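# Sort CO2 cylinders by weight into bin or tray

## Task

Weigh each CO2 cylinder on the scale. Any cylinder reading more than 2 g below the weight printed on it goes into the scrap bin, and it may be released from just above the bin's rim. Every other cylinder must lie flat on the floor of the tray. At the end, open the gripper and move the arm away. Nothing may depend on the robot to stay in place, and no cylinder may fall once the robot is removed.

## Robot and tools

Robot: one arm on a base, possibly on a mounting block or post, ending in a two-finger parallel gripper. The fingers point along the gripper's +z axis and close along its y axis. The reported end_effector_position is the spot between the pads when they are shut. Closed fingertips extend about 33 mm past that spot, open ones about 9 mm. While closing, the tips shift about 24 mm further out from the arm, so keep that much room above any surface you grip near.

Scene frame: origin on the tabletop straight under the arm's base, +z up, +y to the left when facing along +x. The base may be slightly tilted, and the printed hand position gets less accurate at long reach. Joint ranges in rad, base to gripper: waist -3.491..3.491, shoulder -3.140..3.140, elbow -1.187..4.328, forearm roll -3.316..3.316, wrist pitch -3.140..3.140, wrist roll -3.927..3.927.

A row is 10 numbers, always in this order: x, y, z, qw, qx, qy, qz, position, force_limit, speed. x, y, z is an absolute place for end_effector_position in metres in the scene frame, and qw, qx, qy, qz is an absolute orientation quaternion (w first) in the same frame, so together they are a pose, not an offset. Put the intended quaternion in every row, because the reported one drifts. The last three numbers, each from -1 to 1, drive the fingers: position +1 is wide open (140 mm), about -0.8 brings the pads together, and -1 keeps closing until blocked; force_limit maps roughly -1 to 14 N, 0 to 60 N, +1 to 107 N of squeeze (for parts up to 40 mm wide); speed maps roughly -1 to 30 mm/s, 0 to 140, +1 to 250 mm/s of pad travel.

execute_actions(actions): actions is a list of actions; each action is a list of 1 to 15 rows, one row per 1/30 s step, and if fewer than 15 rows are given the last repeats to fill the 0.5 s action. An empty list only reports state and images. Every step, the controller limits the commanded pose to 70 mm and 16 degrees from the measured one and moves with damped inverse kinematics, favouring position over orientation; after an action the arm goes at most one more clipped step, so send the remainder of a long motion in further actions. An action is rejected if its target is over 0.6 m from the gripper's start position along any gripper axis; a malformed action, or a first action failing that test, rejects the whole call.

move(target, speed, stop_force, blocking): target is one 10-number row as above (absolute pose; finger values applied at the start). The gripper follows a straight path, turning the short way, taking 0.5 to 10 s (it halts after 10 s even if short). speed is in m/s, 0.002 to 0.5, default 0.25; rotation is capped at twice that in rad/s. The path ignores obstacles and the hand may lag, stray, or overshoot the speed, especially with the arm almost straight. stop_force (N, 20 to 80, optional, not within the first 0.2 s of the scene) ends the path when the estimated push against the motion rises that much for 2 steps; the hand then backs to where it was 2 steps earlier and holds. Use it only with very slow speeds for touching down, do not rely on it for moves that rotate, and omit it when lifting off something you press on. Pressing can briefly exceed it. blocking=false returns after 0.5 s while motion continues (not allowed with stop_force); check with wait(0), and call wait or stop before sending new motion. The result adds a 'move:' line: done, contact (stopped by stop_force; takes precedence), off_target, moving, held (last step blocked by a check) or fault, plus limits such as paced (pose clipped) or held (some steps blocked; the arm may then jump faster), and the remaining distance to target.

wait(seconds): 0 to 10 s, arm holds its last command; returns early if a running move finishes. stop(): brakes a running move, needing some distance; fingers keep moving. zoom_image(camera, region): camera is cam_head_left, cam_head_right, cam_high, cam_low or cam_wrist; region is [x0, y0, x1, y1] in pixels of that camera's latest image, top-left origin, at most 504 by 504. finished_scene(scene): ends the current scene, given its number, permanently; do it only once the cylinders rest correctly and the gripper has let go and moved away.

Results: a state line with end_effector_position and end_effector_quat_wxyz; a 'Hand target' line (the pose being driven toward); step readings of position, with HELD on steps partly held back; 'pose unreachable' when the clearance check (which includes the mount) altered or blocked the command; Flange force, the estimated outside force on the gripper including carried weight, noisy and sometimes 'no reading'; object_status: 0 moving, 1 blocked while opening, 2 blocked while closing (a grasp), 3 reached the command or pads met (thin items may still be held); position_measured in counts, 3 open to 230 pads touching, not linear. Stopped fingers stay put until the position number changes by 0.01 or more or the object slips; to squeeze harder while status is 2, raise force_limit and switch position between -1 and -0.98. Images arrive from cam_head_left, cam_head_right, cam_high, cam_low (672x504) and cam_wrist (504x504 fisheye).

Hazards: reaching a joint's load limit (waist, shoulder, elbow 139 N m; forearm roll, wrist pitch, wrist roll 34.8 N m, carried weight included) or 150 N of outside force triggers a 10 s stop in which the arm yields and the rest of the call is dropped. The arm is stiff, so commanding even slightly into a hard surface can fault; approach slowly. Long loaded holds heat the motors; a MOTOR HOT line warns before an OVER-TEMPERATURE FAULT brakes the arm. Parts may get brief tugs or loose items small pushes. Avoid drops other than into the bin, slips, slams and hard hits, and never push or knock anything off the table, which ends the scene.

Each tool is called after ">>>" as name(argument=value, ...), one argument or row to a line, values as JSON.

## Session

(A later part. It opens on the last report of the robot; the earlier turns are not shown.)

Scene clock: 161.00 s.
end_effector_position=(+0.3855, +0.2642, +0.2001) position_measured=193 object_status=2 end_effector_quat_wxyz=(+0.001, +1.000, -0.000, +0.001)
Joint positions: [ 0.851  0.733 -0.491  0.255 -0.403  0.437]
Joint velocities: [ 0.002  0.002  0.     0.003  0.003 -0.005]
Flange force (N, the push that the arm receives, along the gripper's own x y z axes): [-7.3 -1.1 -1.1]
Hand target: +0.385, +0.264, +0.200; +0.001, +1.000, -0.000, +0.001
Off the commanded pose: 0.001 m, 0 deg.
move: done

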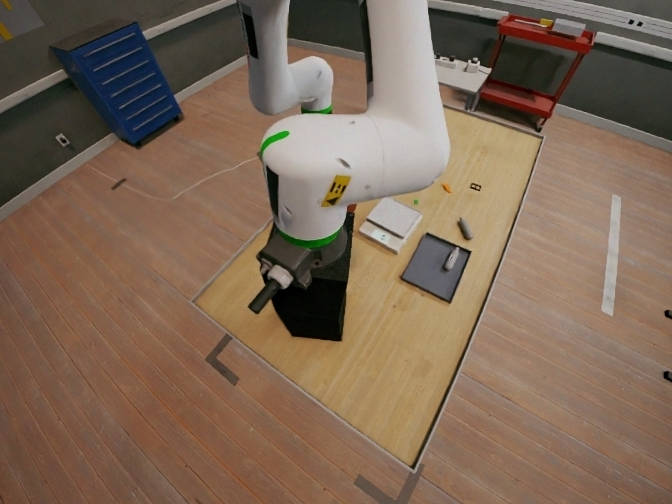

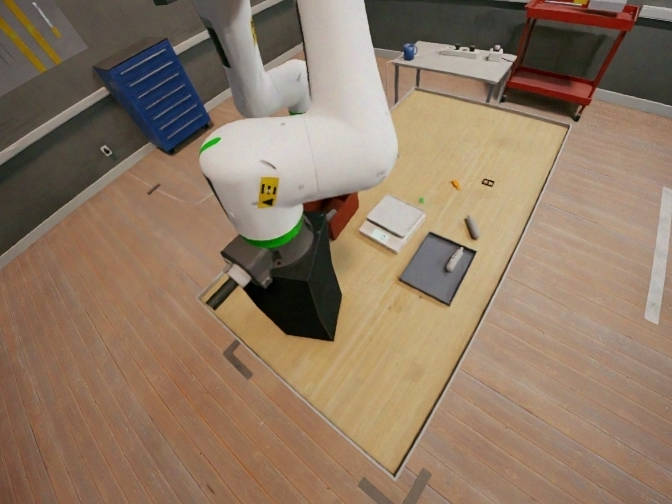

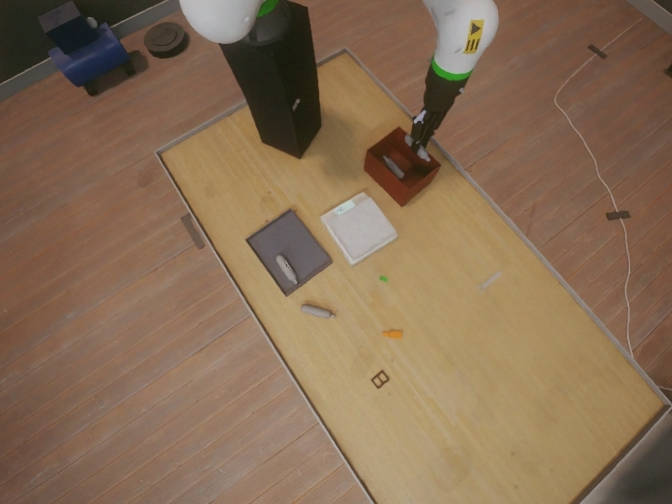

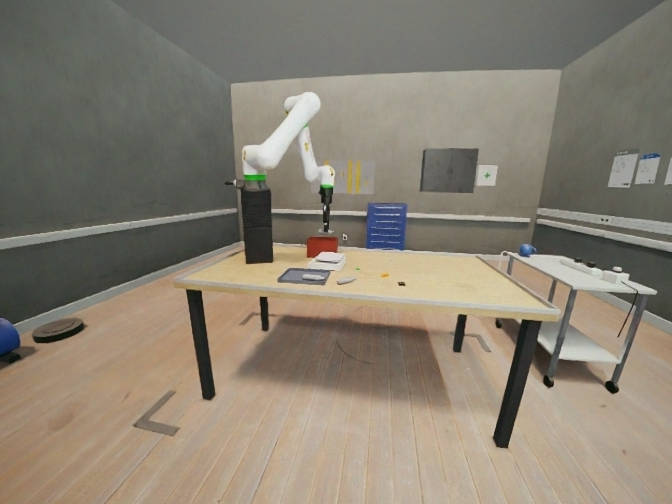

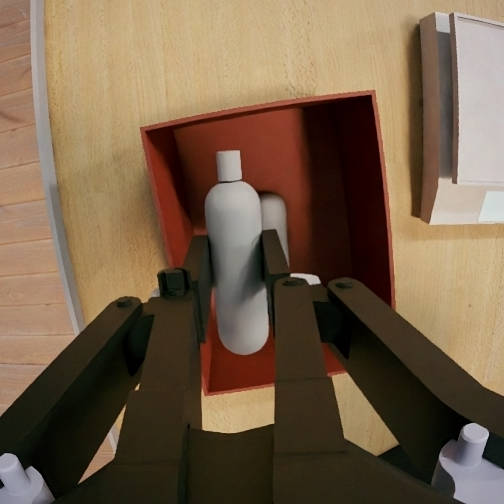

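Close to the left wall; shift a little.

>>> execute_actions(
  actions=[
    [[0.39,0.252,0.165,0,1,0,0,-1,0,0]],
    [[0.39,0.252,0.13,0,1,0,0,-1,0,0]],
    [[0.39,0.252,0.13,0,1,0,0,-0.35,0,0]],
    [[0.39,0.252,0.2,0,1,0,0,-0.35,0,0]],
  ],
)

>>> move(
  target=[0.52,0.03,0.22,0,0.98,0.2,0,0.3,0,0],
  speed=0.4,
)

>>> move(
  target=[0.595,-0.305,0.14,0,0.95,0.31,0,0.3,0,0],
  speed=0.4,
)

Scene clock: 167.30 s.
end_effector_position=(+0.3896, +0.2524, +0.1995) position_measured=173 object_status=3 end_effector_quat_wxyz=(-0.000, +1.000, +0.000, +0.001)
Joint positions: [ 0.826  0.726 -0.504  0.262 -0.392  0.454]
Joint velocities: [-0.022 -0.005  0.057 -0.098 -0.071  0.114]
Flange force (N, the push that the arm receives, along the gripper's own x y z axes): [-2.8 4.7 -8.1]
Flange force at the end of the 1st action (N, along the gripper's axes at the end of the call): [-10.0 3.2 -0.3]
Flange force at the end of the 2nd action (N, along the gripper's axes at the end of the call): no reading
Flange force at the end of the 3rd action (N, along the gripper's axes at the end of the call): no reading
Hand target: +0.390, +0.252, +0.200; -0.000, +1.000, +0.000, +0.000
Off the commanded pose: 0.001 m, 0 deg.
Step readings (end_effector_position; steps 1 to 15: 1st action; 16 to 30: 2nd action; 31 to 45: 3rd action; 46 to 60: 4th action):
0: (+0.3854, +0.2641, +0.2000)
1: (+0.3854, +0.2641, +0.1998)
2: (+0.3856, +0.2637, +0.1980)
4: (+0.3865, +0.2589, +0.1863)
8: (+0.3886, +0.2520, +0.1669)
15: (+0.3900, +0.2520, +0.1651)
16: (+0.3900, +0.2520, +0.1649)
17: (+0.3902, +0.2523, +0.1633)
19: (+0.3899, +0.2525, +0.1529)
23: (+0.3887, +0.2517, +0.1324)
30: (+0.3900, +0.2520, +0.1301)
31: (+0.3900, +0.2520, +0.1301)
32: (+0.3900, +0.2520, +0.1300)
34: (+0.3900, +0.2520, +0.1300)
38: (+0.3900, +0.2520, +0.1300)
45: (+0.3900, +0.2520, +0.1300)
46: (+0.3901, +0.2520, +0.1301)
47: (+0.3903, +0.2521, +0.1318)
49: (+0.3907, +0.2523, +0.1423)
53: (+0.3892, +0.2523, +0.1794)
60: end_effector_position above

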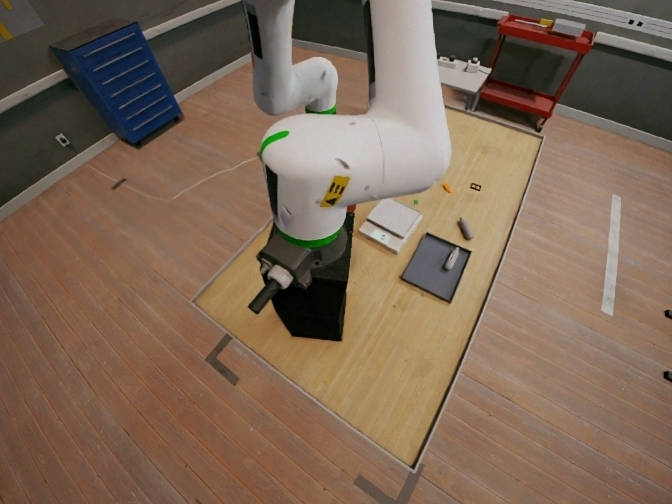

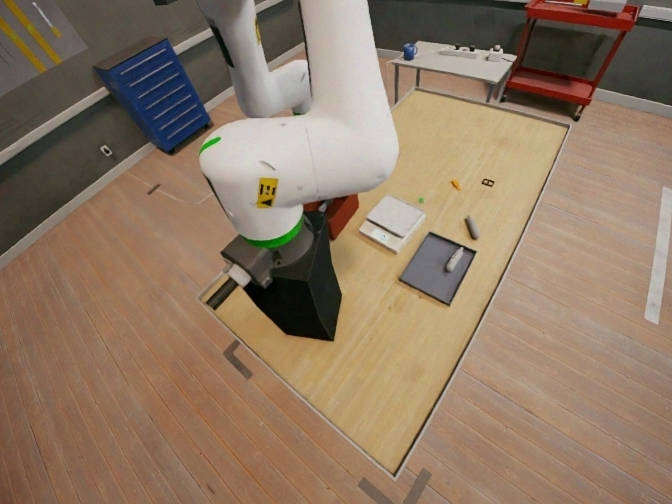

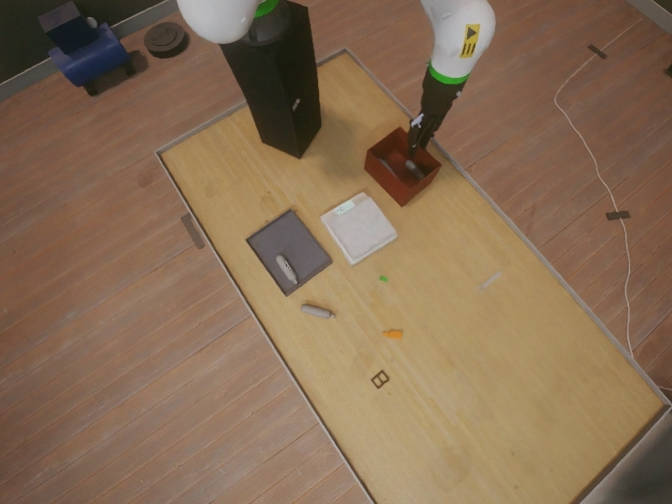

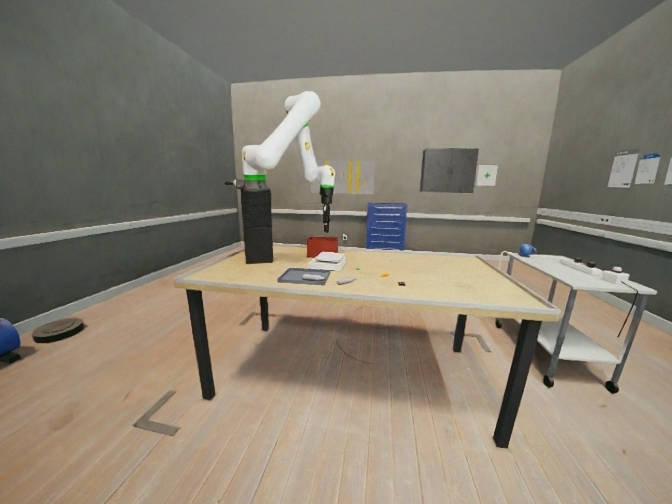

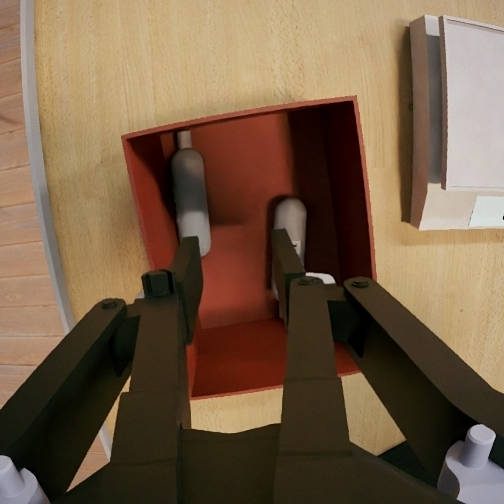

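Scene clock: 168.73 s.
end_effector_position=(+0.5195, +0.0314, +0.2198) position_measured=91 object_status=3 end_effector_quat_wxyz=(-0.001, +0.980, +0.200, -0.000)
Joint positions: [ 0.288  0.685 -0.357  0.207 -0.523  1.461]
Joint velocities: [-0.003  0.001  0.007 -0.01  -0.007  0.013]
Flange force (N, the push that the arm receives, along the gripper's own x y z axes): [-2.9 -2.2 -7.3]
Hand target: +0.520, +0.031, +0.220; -0.001, +0.980, +0.200, -0.000
Off the commanded pose: 0.001 m, 0 deg.
move: done; limits=paced

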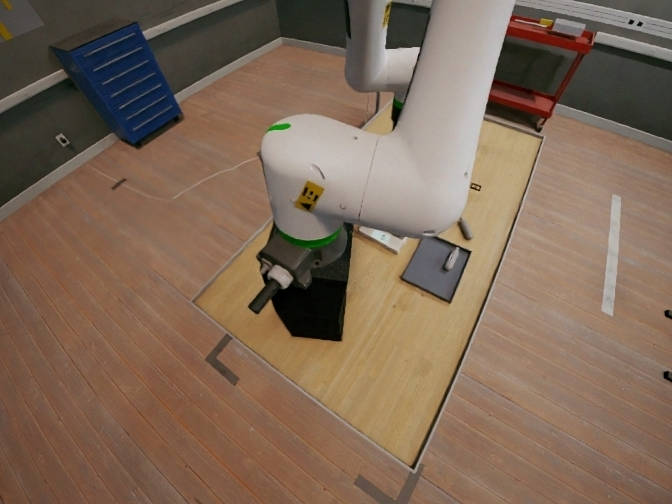

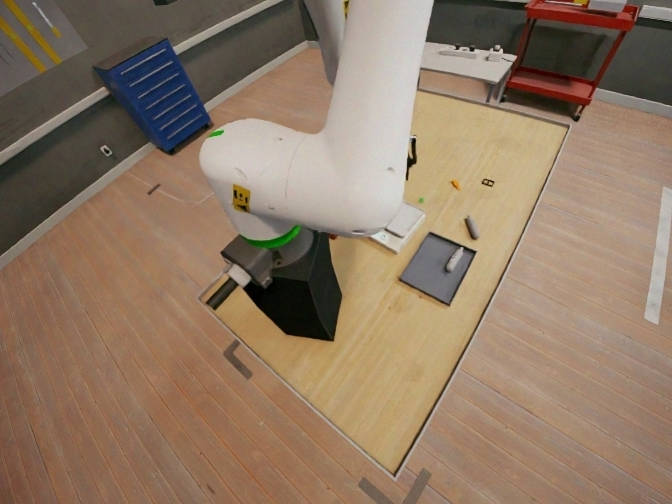

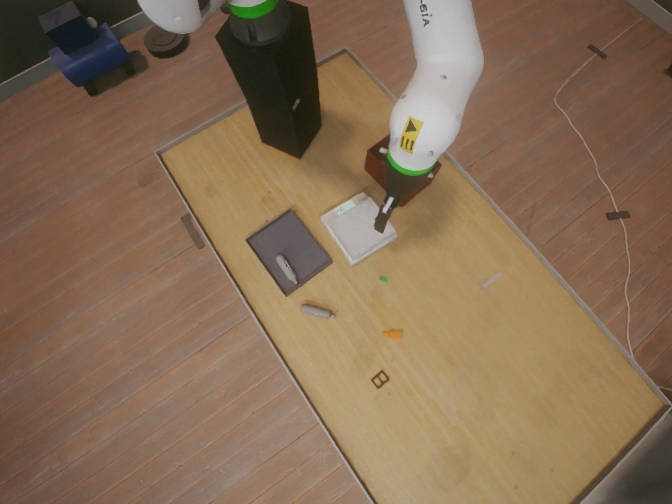

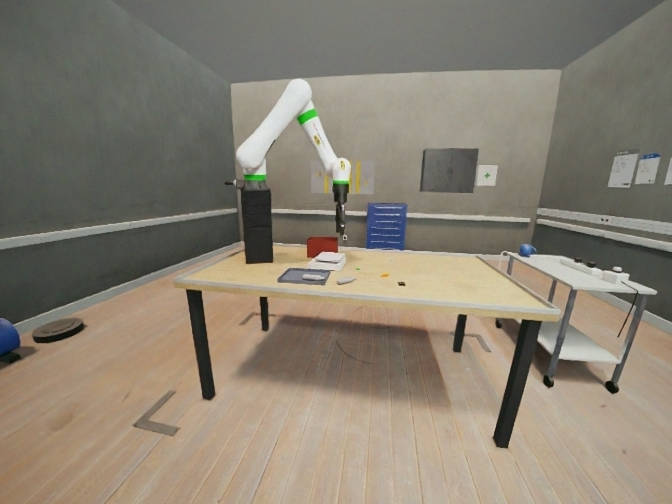

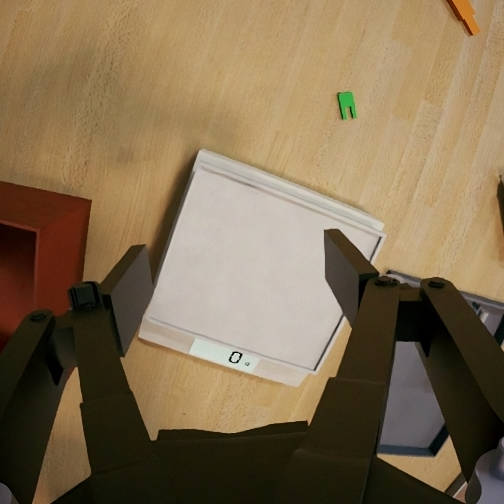

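Scene clock: 170.27 s.
end_effector_position=(+0.5953, -0.3034, +0.1396) position_measured=91 object_status=3 end_effector_quat_wxyz=(-0.001, +0.951, +0.310, +0.001)
Joint positions: [-0.316  1.004  0.181  0.12  -0.679  2.381]
Joint velocities: [-0.001  0.002  0.005 -0.003 -0.005  0.004]
Flange force (N, the push that the arm receives, along the gripper's own x y z axes): [-1.3 -5.9 -3.9]
Hand target: +0.595, -0.303, +0.140; -0.001, +0.951, +0.310, +0.001
Off the commanded pose: 0.002 m, 0 deg.
move: done; limits=paced

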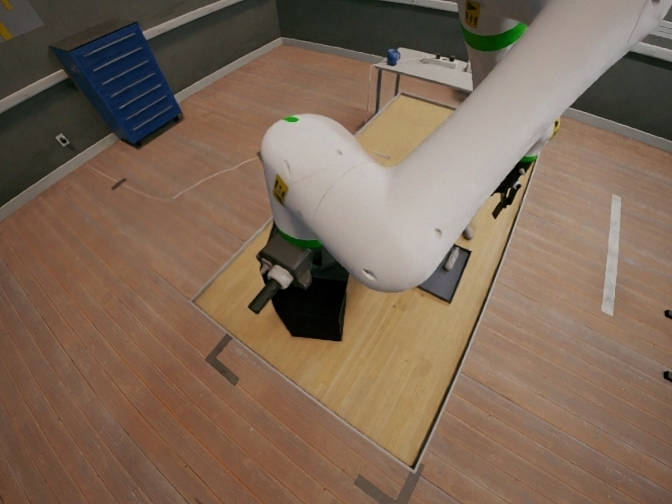

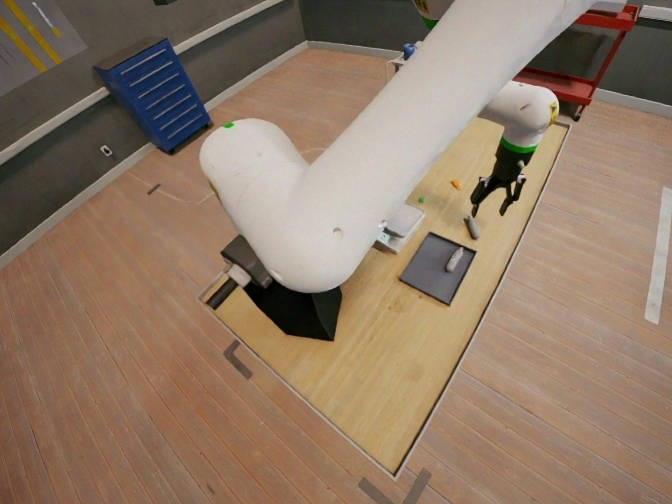

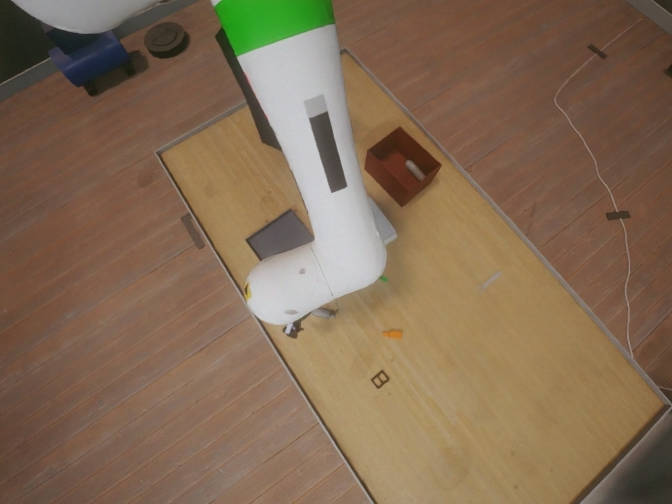

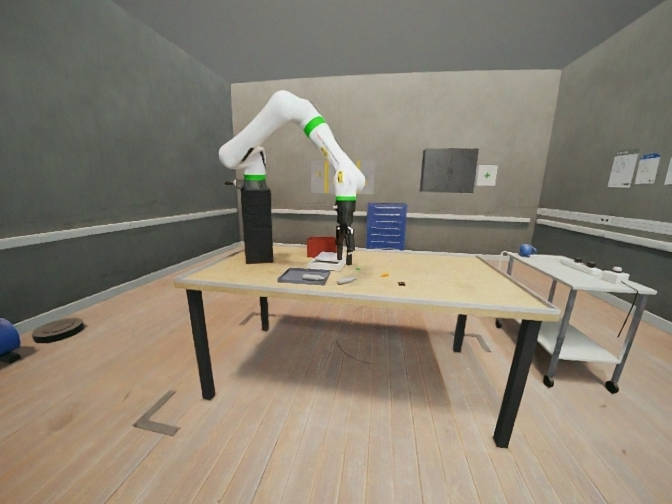

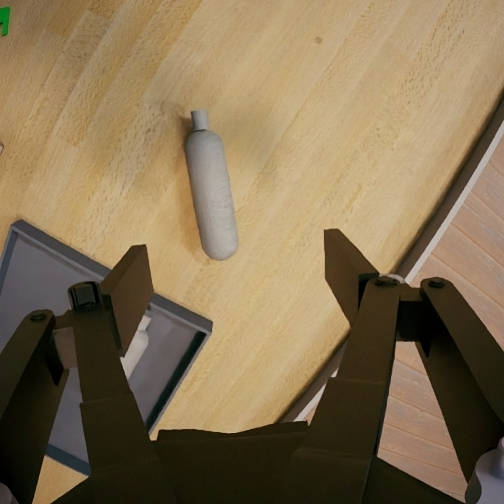

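>>> execute_actions(
  actions=[
    [[0.587,-0.294,0.1,0,0.937,0.35,0,0.1,0,0]],
    [[0.587,-0.294,0.07,0,0.937,0.35,0,0.1,0,0]],
  ],
)

Scene clock: 175.43 s.
end_effector_position=(+0.5870, -0.2940, +0.0701) position_measured=117 object_status=3 end_effector_quat_wxyz=(+0.000, +0.937, +0.350, +0.000)
Joint positions: [-0.313  1.125  0.2    0.143 -0.578  2.435]
Joint velocities: [-0.     0.001  0.001  0.    -0.002 -0.003]
Flange force (N, the push that the arm receives, along the gripper's own x y z axes): [0.0 -3.0 -4.6]
Flange force at the end of the 1st action (N, along the gripper's axes at the end of the call): [-2.0 -7.4 -5.8]
Hand target: +0.587, -0.294, +0.070; +0.000, +0.937, +0.350, -0.000
Off the commanded pose: 0.000 m, 0 deg.
Step readings (end_effector_position; steps 1 to 15: 1st action; 16 to 30: 2nd action):
0: (+0.5953, -0.3035, +0.1396)
1: (+0.5951, -0.3034, +0.1394)
2: (+0.5948, -0.3029, +0.1368)
4: (+0.5902, -0.2983, +0.1200)
8: (+0.5862, -0.2939, +0.1011)
15: (+0.5869, -0.2940, +0.1001)
16: (+0.5869, -0.2940, +0.0999)
17: (+0.5872, -0.2939, +0.0980)
19: (+0.5865, -0.2936, +0.0856)
23: (+0.5865, -0.2938, +0.0708)
30: end_effector_position above

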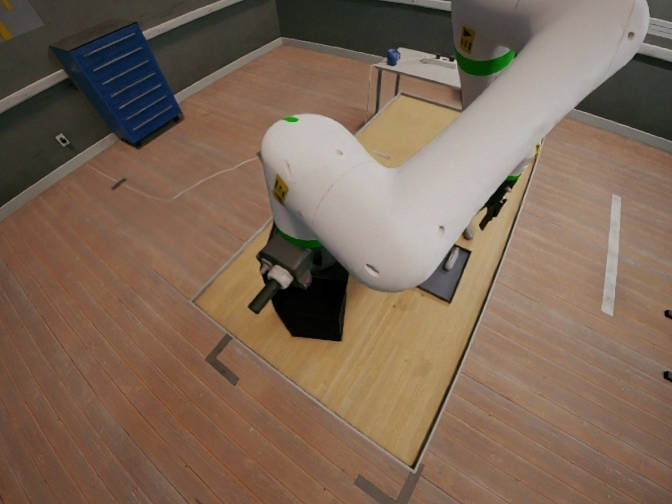

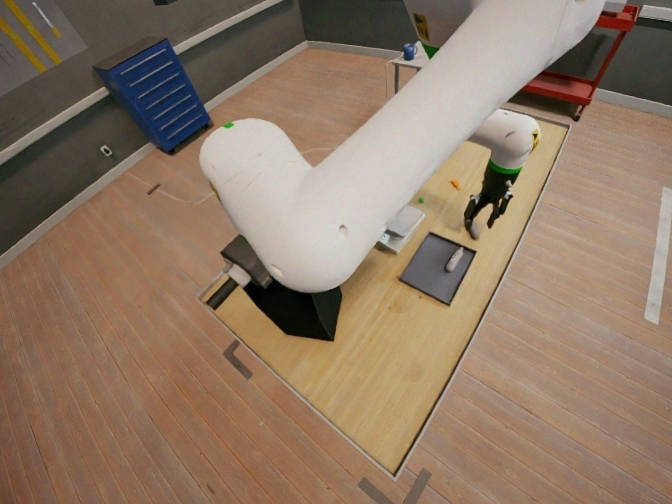

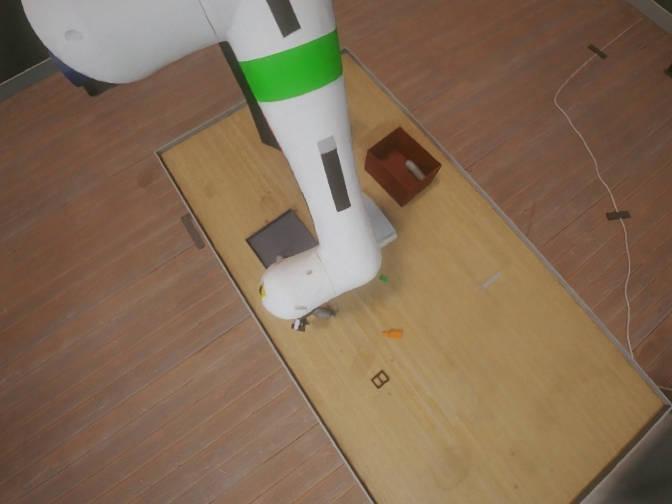

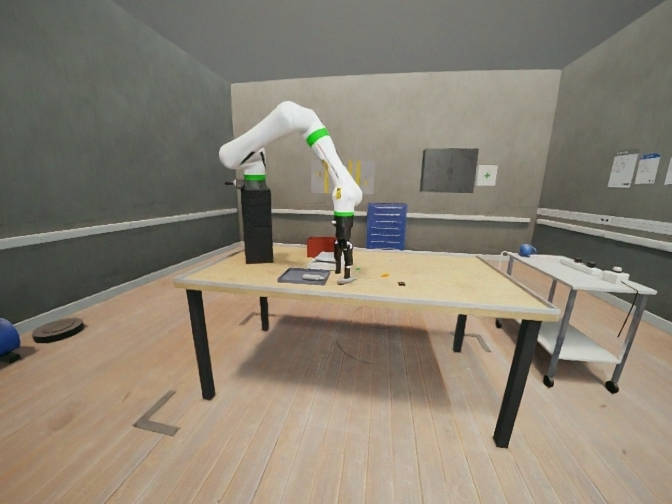

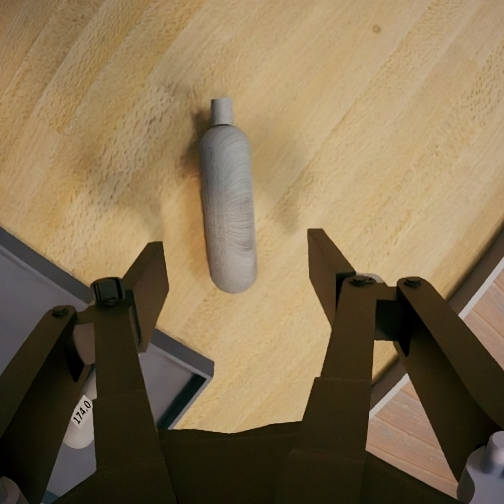

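>>> execute_actions(
  actions=[
    [[0.589,-0.29,0.049,0,0.937,0.35,0,-0.1,0,0]],
    [[0.589,-0.29,0.049,0,0.937,0.35,0,-1,0,0]],
    [[0.589,-0.29,0.049,0,0.937,0.35,0,-1,0,0]],
    [[0.589,-0.29,0.11,0,0.937,0.35,0,-1,0,0]],
  ],
)

>>> move(
  target=[0.68,0,0.52,-0.7,0.714,0,0,-1,0,0],
  speed=0.35,
)

>>> move(
  target=[0.68,-0.08,0.64,-0.95,0.31,0,0,-1,0,0],
  speed=0.35,
)

>>> zoom_image(
  camera="cam_high",
  region=[430,150,570,290],
)

Scene clock: 181.47 s.
end_effector_position=(+0.5891, -0.2900, +0.1098) position_measured=194 object_status=2 end_effector_quat_wxyz=(-0.000, +0.937, +0.350, -0.000)
Joint positions: [-0.301  1.045  0.159  0.136 -0.618  2.432]
Joint velocities: [ 0.    -0.005 -0.002  0.    -0.001 -0.002]
Flange force (N, the push that the arm receives, along the gripper's own x y z axes): [-0.5 -7.1 -5.1]
Flange force at the end of the 1st action (N, along the gripper's axes at the end of the call): [-0.9 -6.9 -6.5]
Flange force at the end of the 2nd action (N, along the gripper's axes at the end of the call): [-2.1 -7.0 -23.7]
Flange force at the end of the 3rd action (N, along the gripper's axes at the end of the call): [-3.3 -11.0 -25.9]
Hand target: +0.589, -0.290, +0.110; -0.000, +0.937, +0.350, +0.000
Off the commanded pose: 0.000 m, 0 deg.
Step readings (end_effector_position; steps 1 to 15: 1st action; 16 to 30: 2nd action; 31 to 45: 3rd action; 46 to 60: 4th action):
0: (+0.5869, -0.2940, +0.0700)
1: (+0.5869, -0.2940, +0.0698)
2: (+0.5869, -0.2937, +0.0680)
4: (+0.5875, -0.2914, +0.0574)
8: (+0.5888, -0.2901, +0.0495)
15: (+0.5890, -0.2900, +0.0490)
16: (+0.5890, -0.2900, +0.0490)
17: (+0.5890, -0.2900, +0.0490)
19: (+0.5890, -0.2900, +0.0490)
23: (+0.5891, -0.2900, +0.0490)
30: (+0.5890, -0.2900, +0.0490)
31: (+0.5890, -0.2900, +0.0490)
32: (+0.5890, -0.2900, +0.0490)
34: (+0.5890, -0.2900, +0.0490)
38: (+0.5890, -0.2900, +0.0490)
45: (+0.5890, -0.2900, +0.0490)
46: (+0.5891, -0.2900, +0.0492)
47: (+0.5889, -0.2901, +0.0510)
49: (+0.5897, -0.2904, +0.0639)
53: (+0.5902, -0.2906, +0.1009)
60: end_effector_position above

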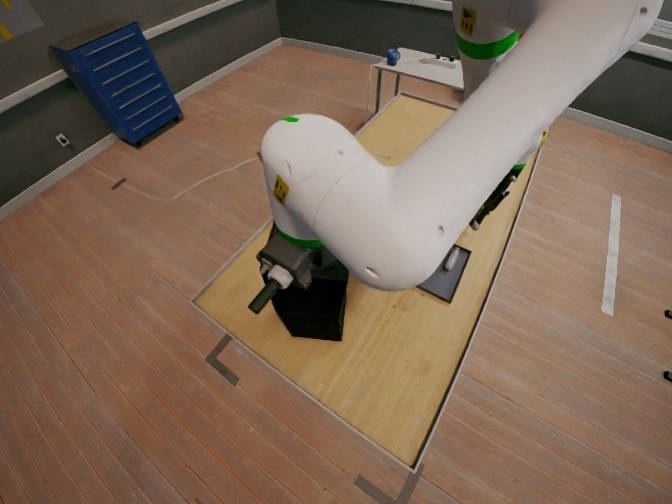

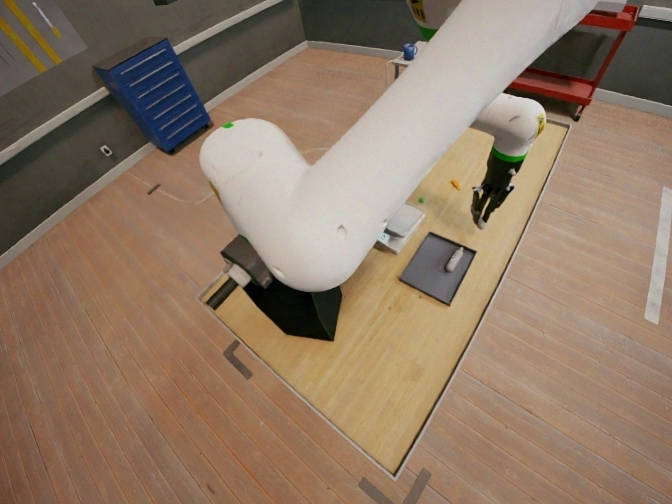

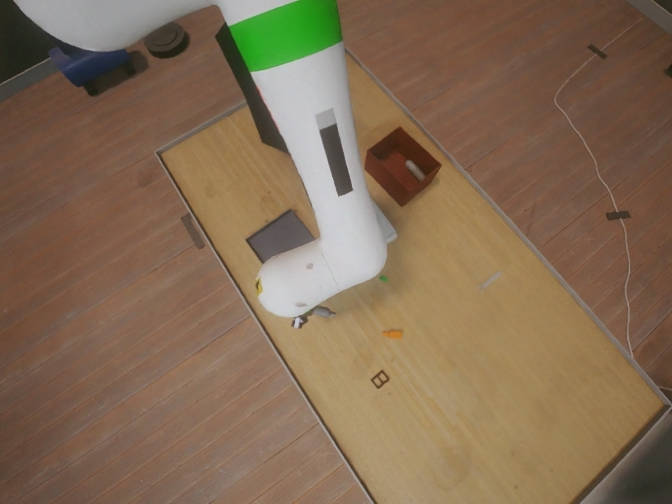

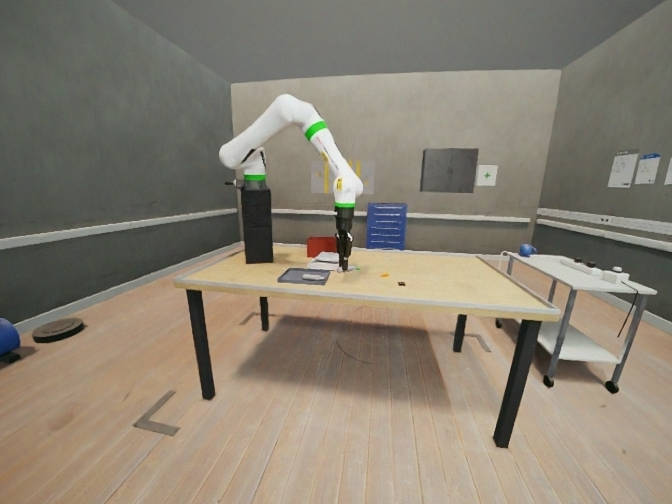

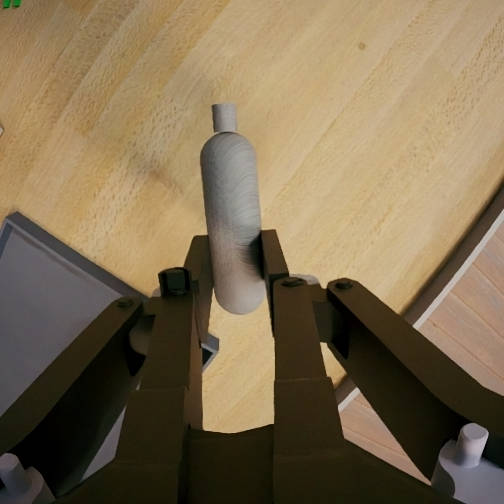

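Scene clock: 184.37 s.
end_effector_position=(+0.6814, -0.0004, +0.5208) position_measured=194 object_status=2 end_effector_quat_wxyz=(+0.700, -0.714, -0.001, -0.002)
Joint positions: [-0.482  1.123  0.891 -1.347 -1.959  1.925]
Joint velocities: [ 0.    -0.001 -0.001 -0.002  0.001  0.   ]
Flange force (N, the push that the arm receives, along the gripper's own x y z axes): [-12.4 -5.8 6.7]
Hand target: +0.681, -0.000, +0.521; +0.700, -0.714, -0.001, -0.002
Off the commanded pose: 0.002 m, 0 deg.
move: done

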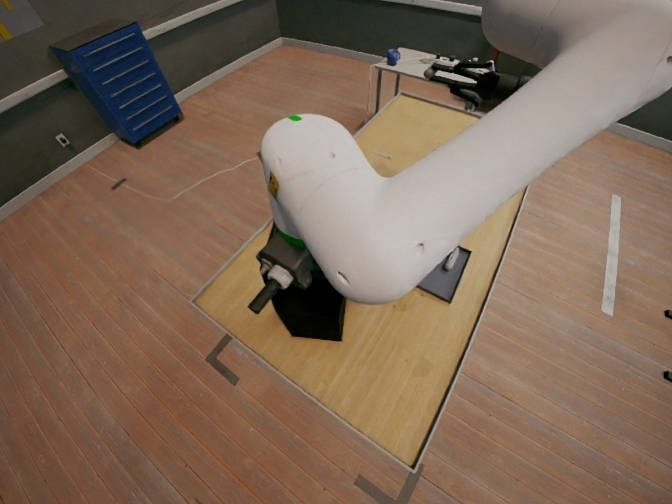

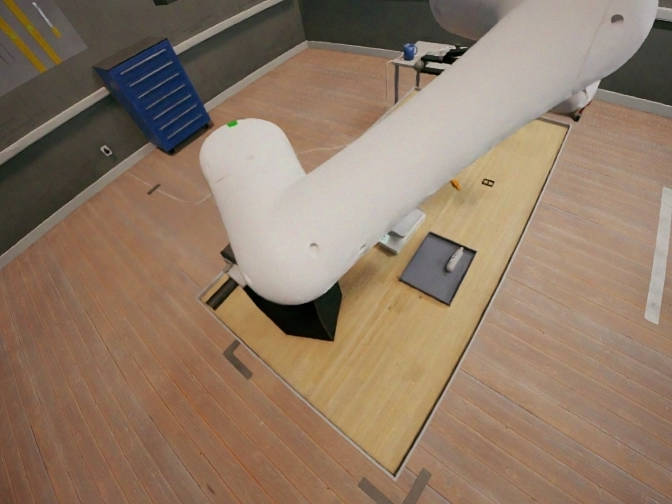

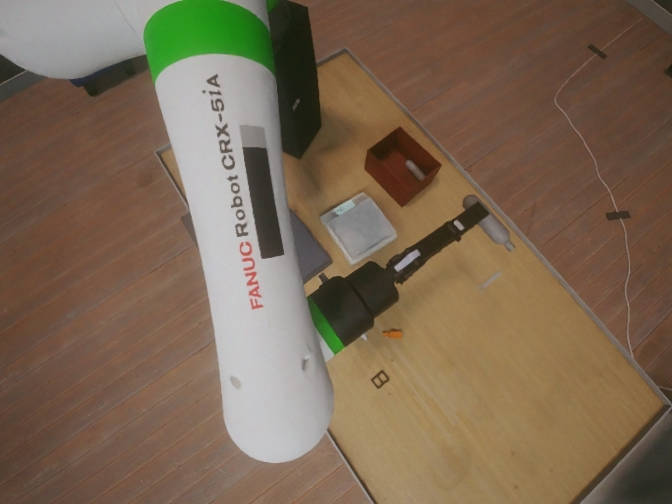

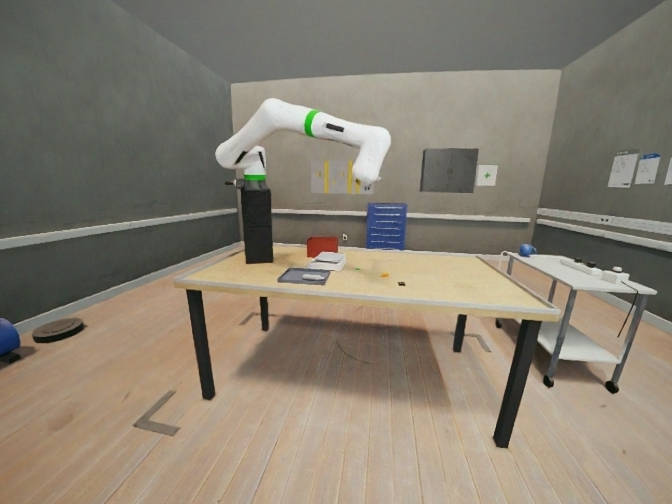

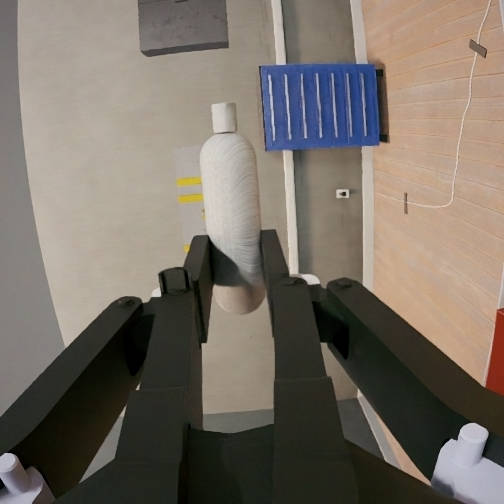

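Scene clock: 186.20 s.
end_effector_position=(+0.6804, -0.0807, +0.6398) position_measured=194 object_status=2 end_effector_quat_wxyz=(+0.951, -0.310, +0.001, -0.002)
Joint positions: [-0.573  1.42   0.935 -2.294 -2.307  1.573]
Joint velocities: [ 0.001 -0.    -0.001 -0.003 -0.001 -0.001]
Flange force (N, the push that the arm receives, along the gripper's own x y z axes): [-11.0 1.1 8.3]
Hand target: +0.680, -0.081, +0.640; +0.951, -0.310, +0.001, -0.002
Off the commanded pose: 0.001 m, 0 deg.
move: done

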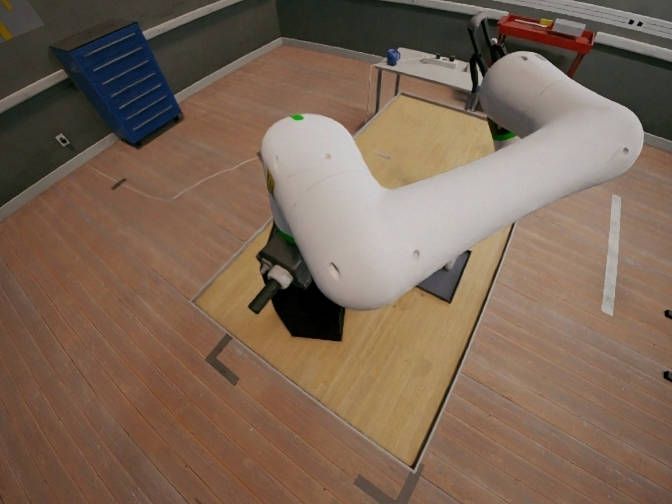

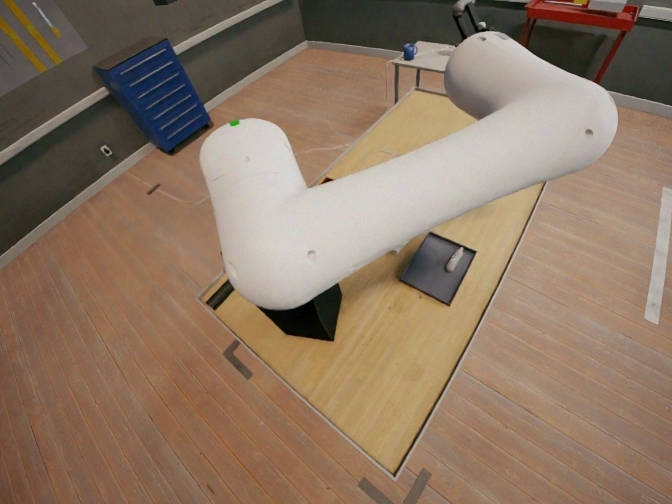

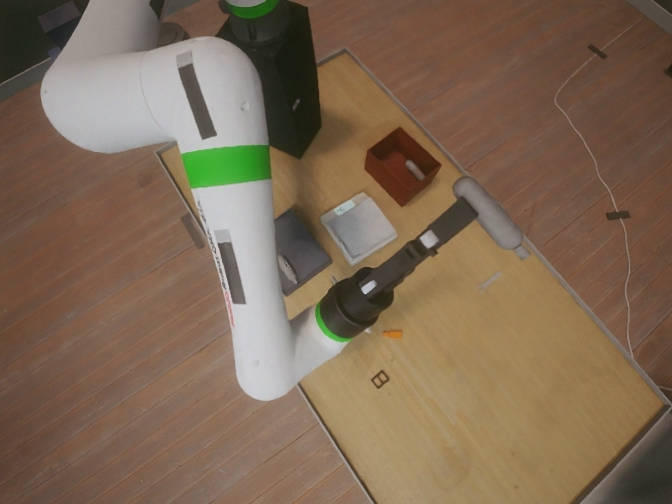

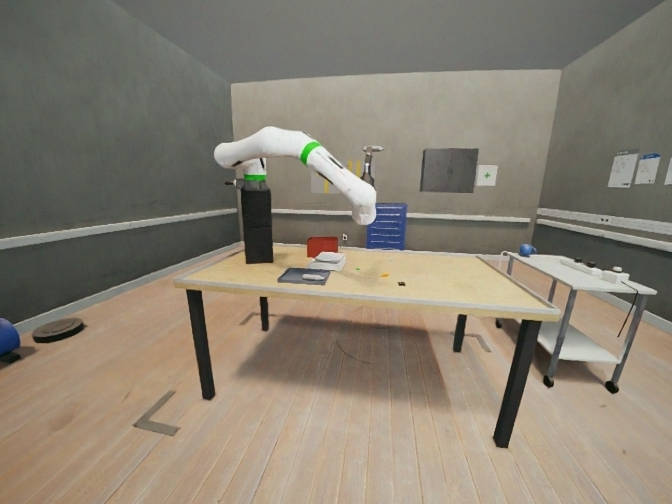

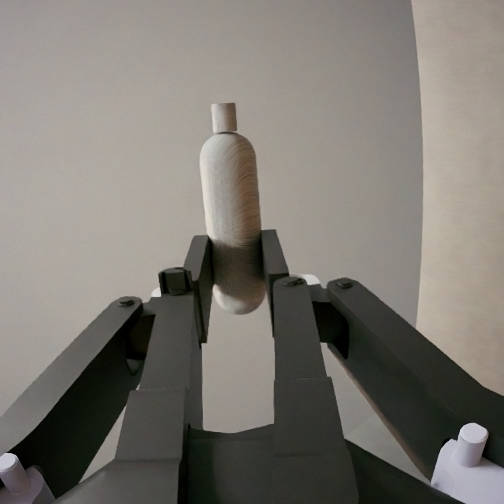

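Region (430, 150, 570, 290) of cam_high's 672x504 image, scaled by 3.600, with more detail than that image has.

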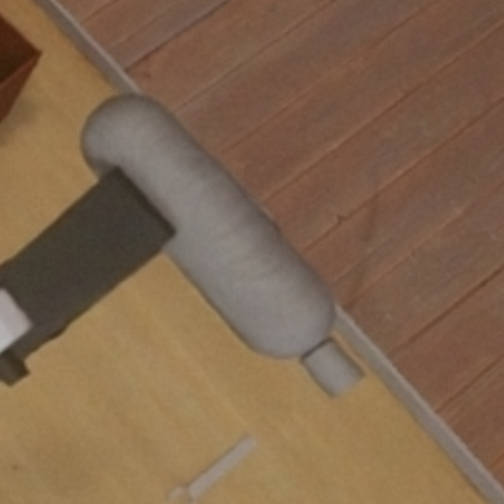

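>>> move(
  target=[0.66,-0.2,0.64,-0.99,-0.14,0,0,-1,0,0],
  speed=0.3,
)

Scene clock: 190.27 s.
end_effector_position=(+0.6602, -0.2000, +0.6396) position_measured=194 object_status=2 end_effector_quat_wxyz=(+0.995, +0.099, +0.019, +0.001)
Joint positions: [-0.454  1.454  0.447 -3.318 -2.537  1.01 ]
Joint velocities: [-0.    -0.002 -0.006 -0.     0.001 -0.004]
Flange force (N, the push that the arm receives, along the gripper's own x y z axes): [-5.8 3.5 5.4]
Hand target: +0.660, -0.200, +0.640; +0.995, +0.099, +0.020, +0.001
Off the commanded pose: 0.000 m, 5 deg.
joint sent to its limit — the command would take joint 4 (forearm roll) past its lower limit, so that joint was sent only as far as its limit.
move: off_target

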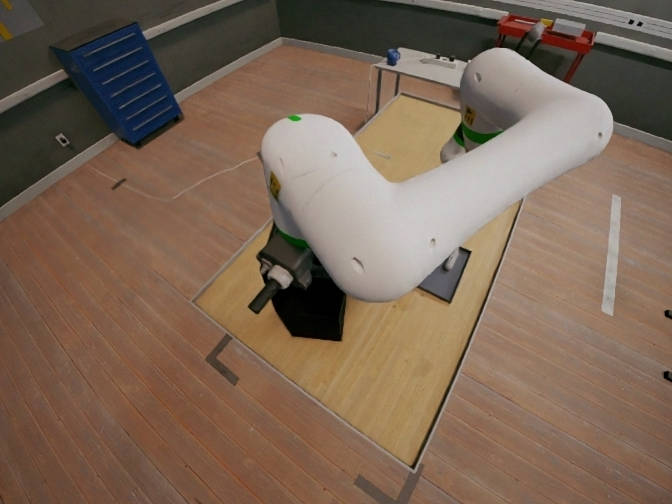

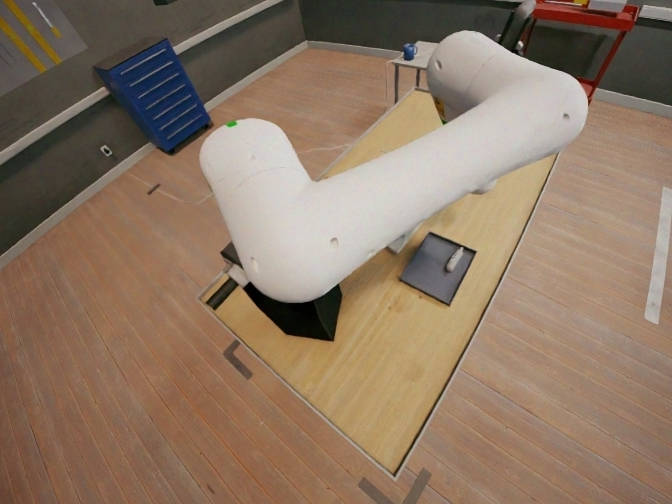

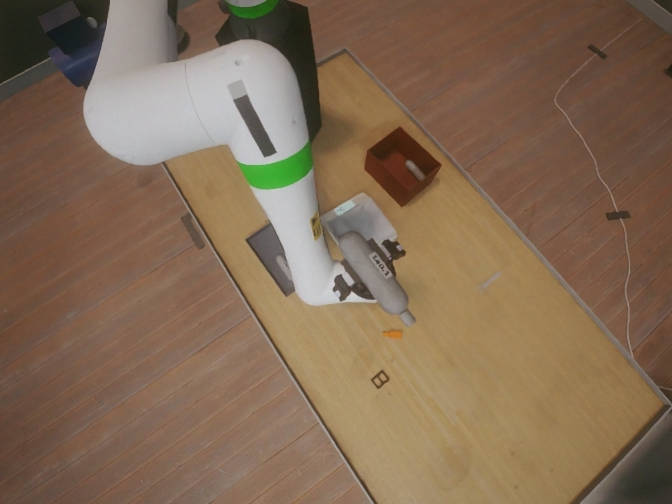

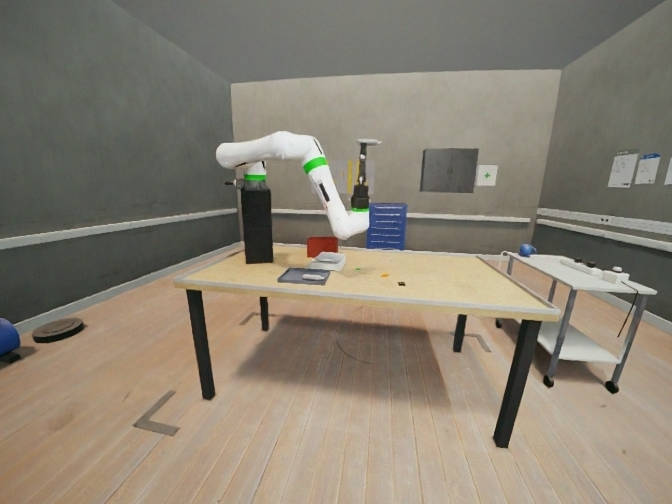

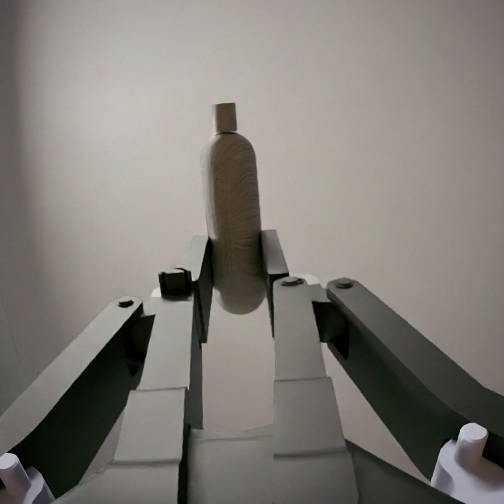

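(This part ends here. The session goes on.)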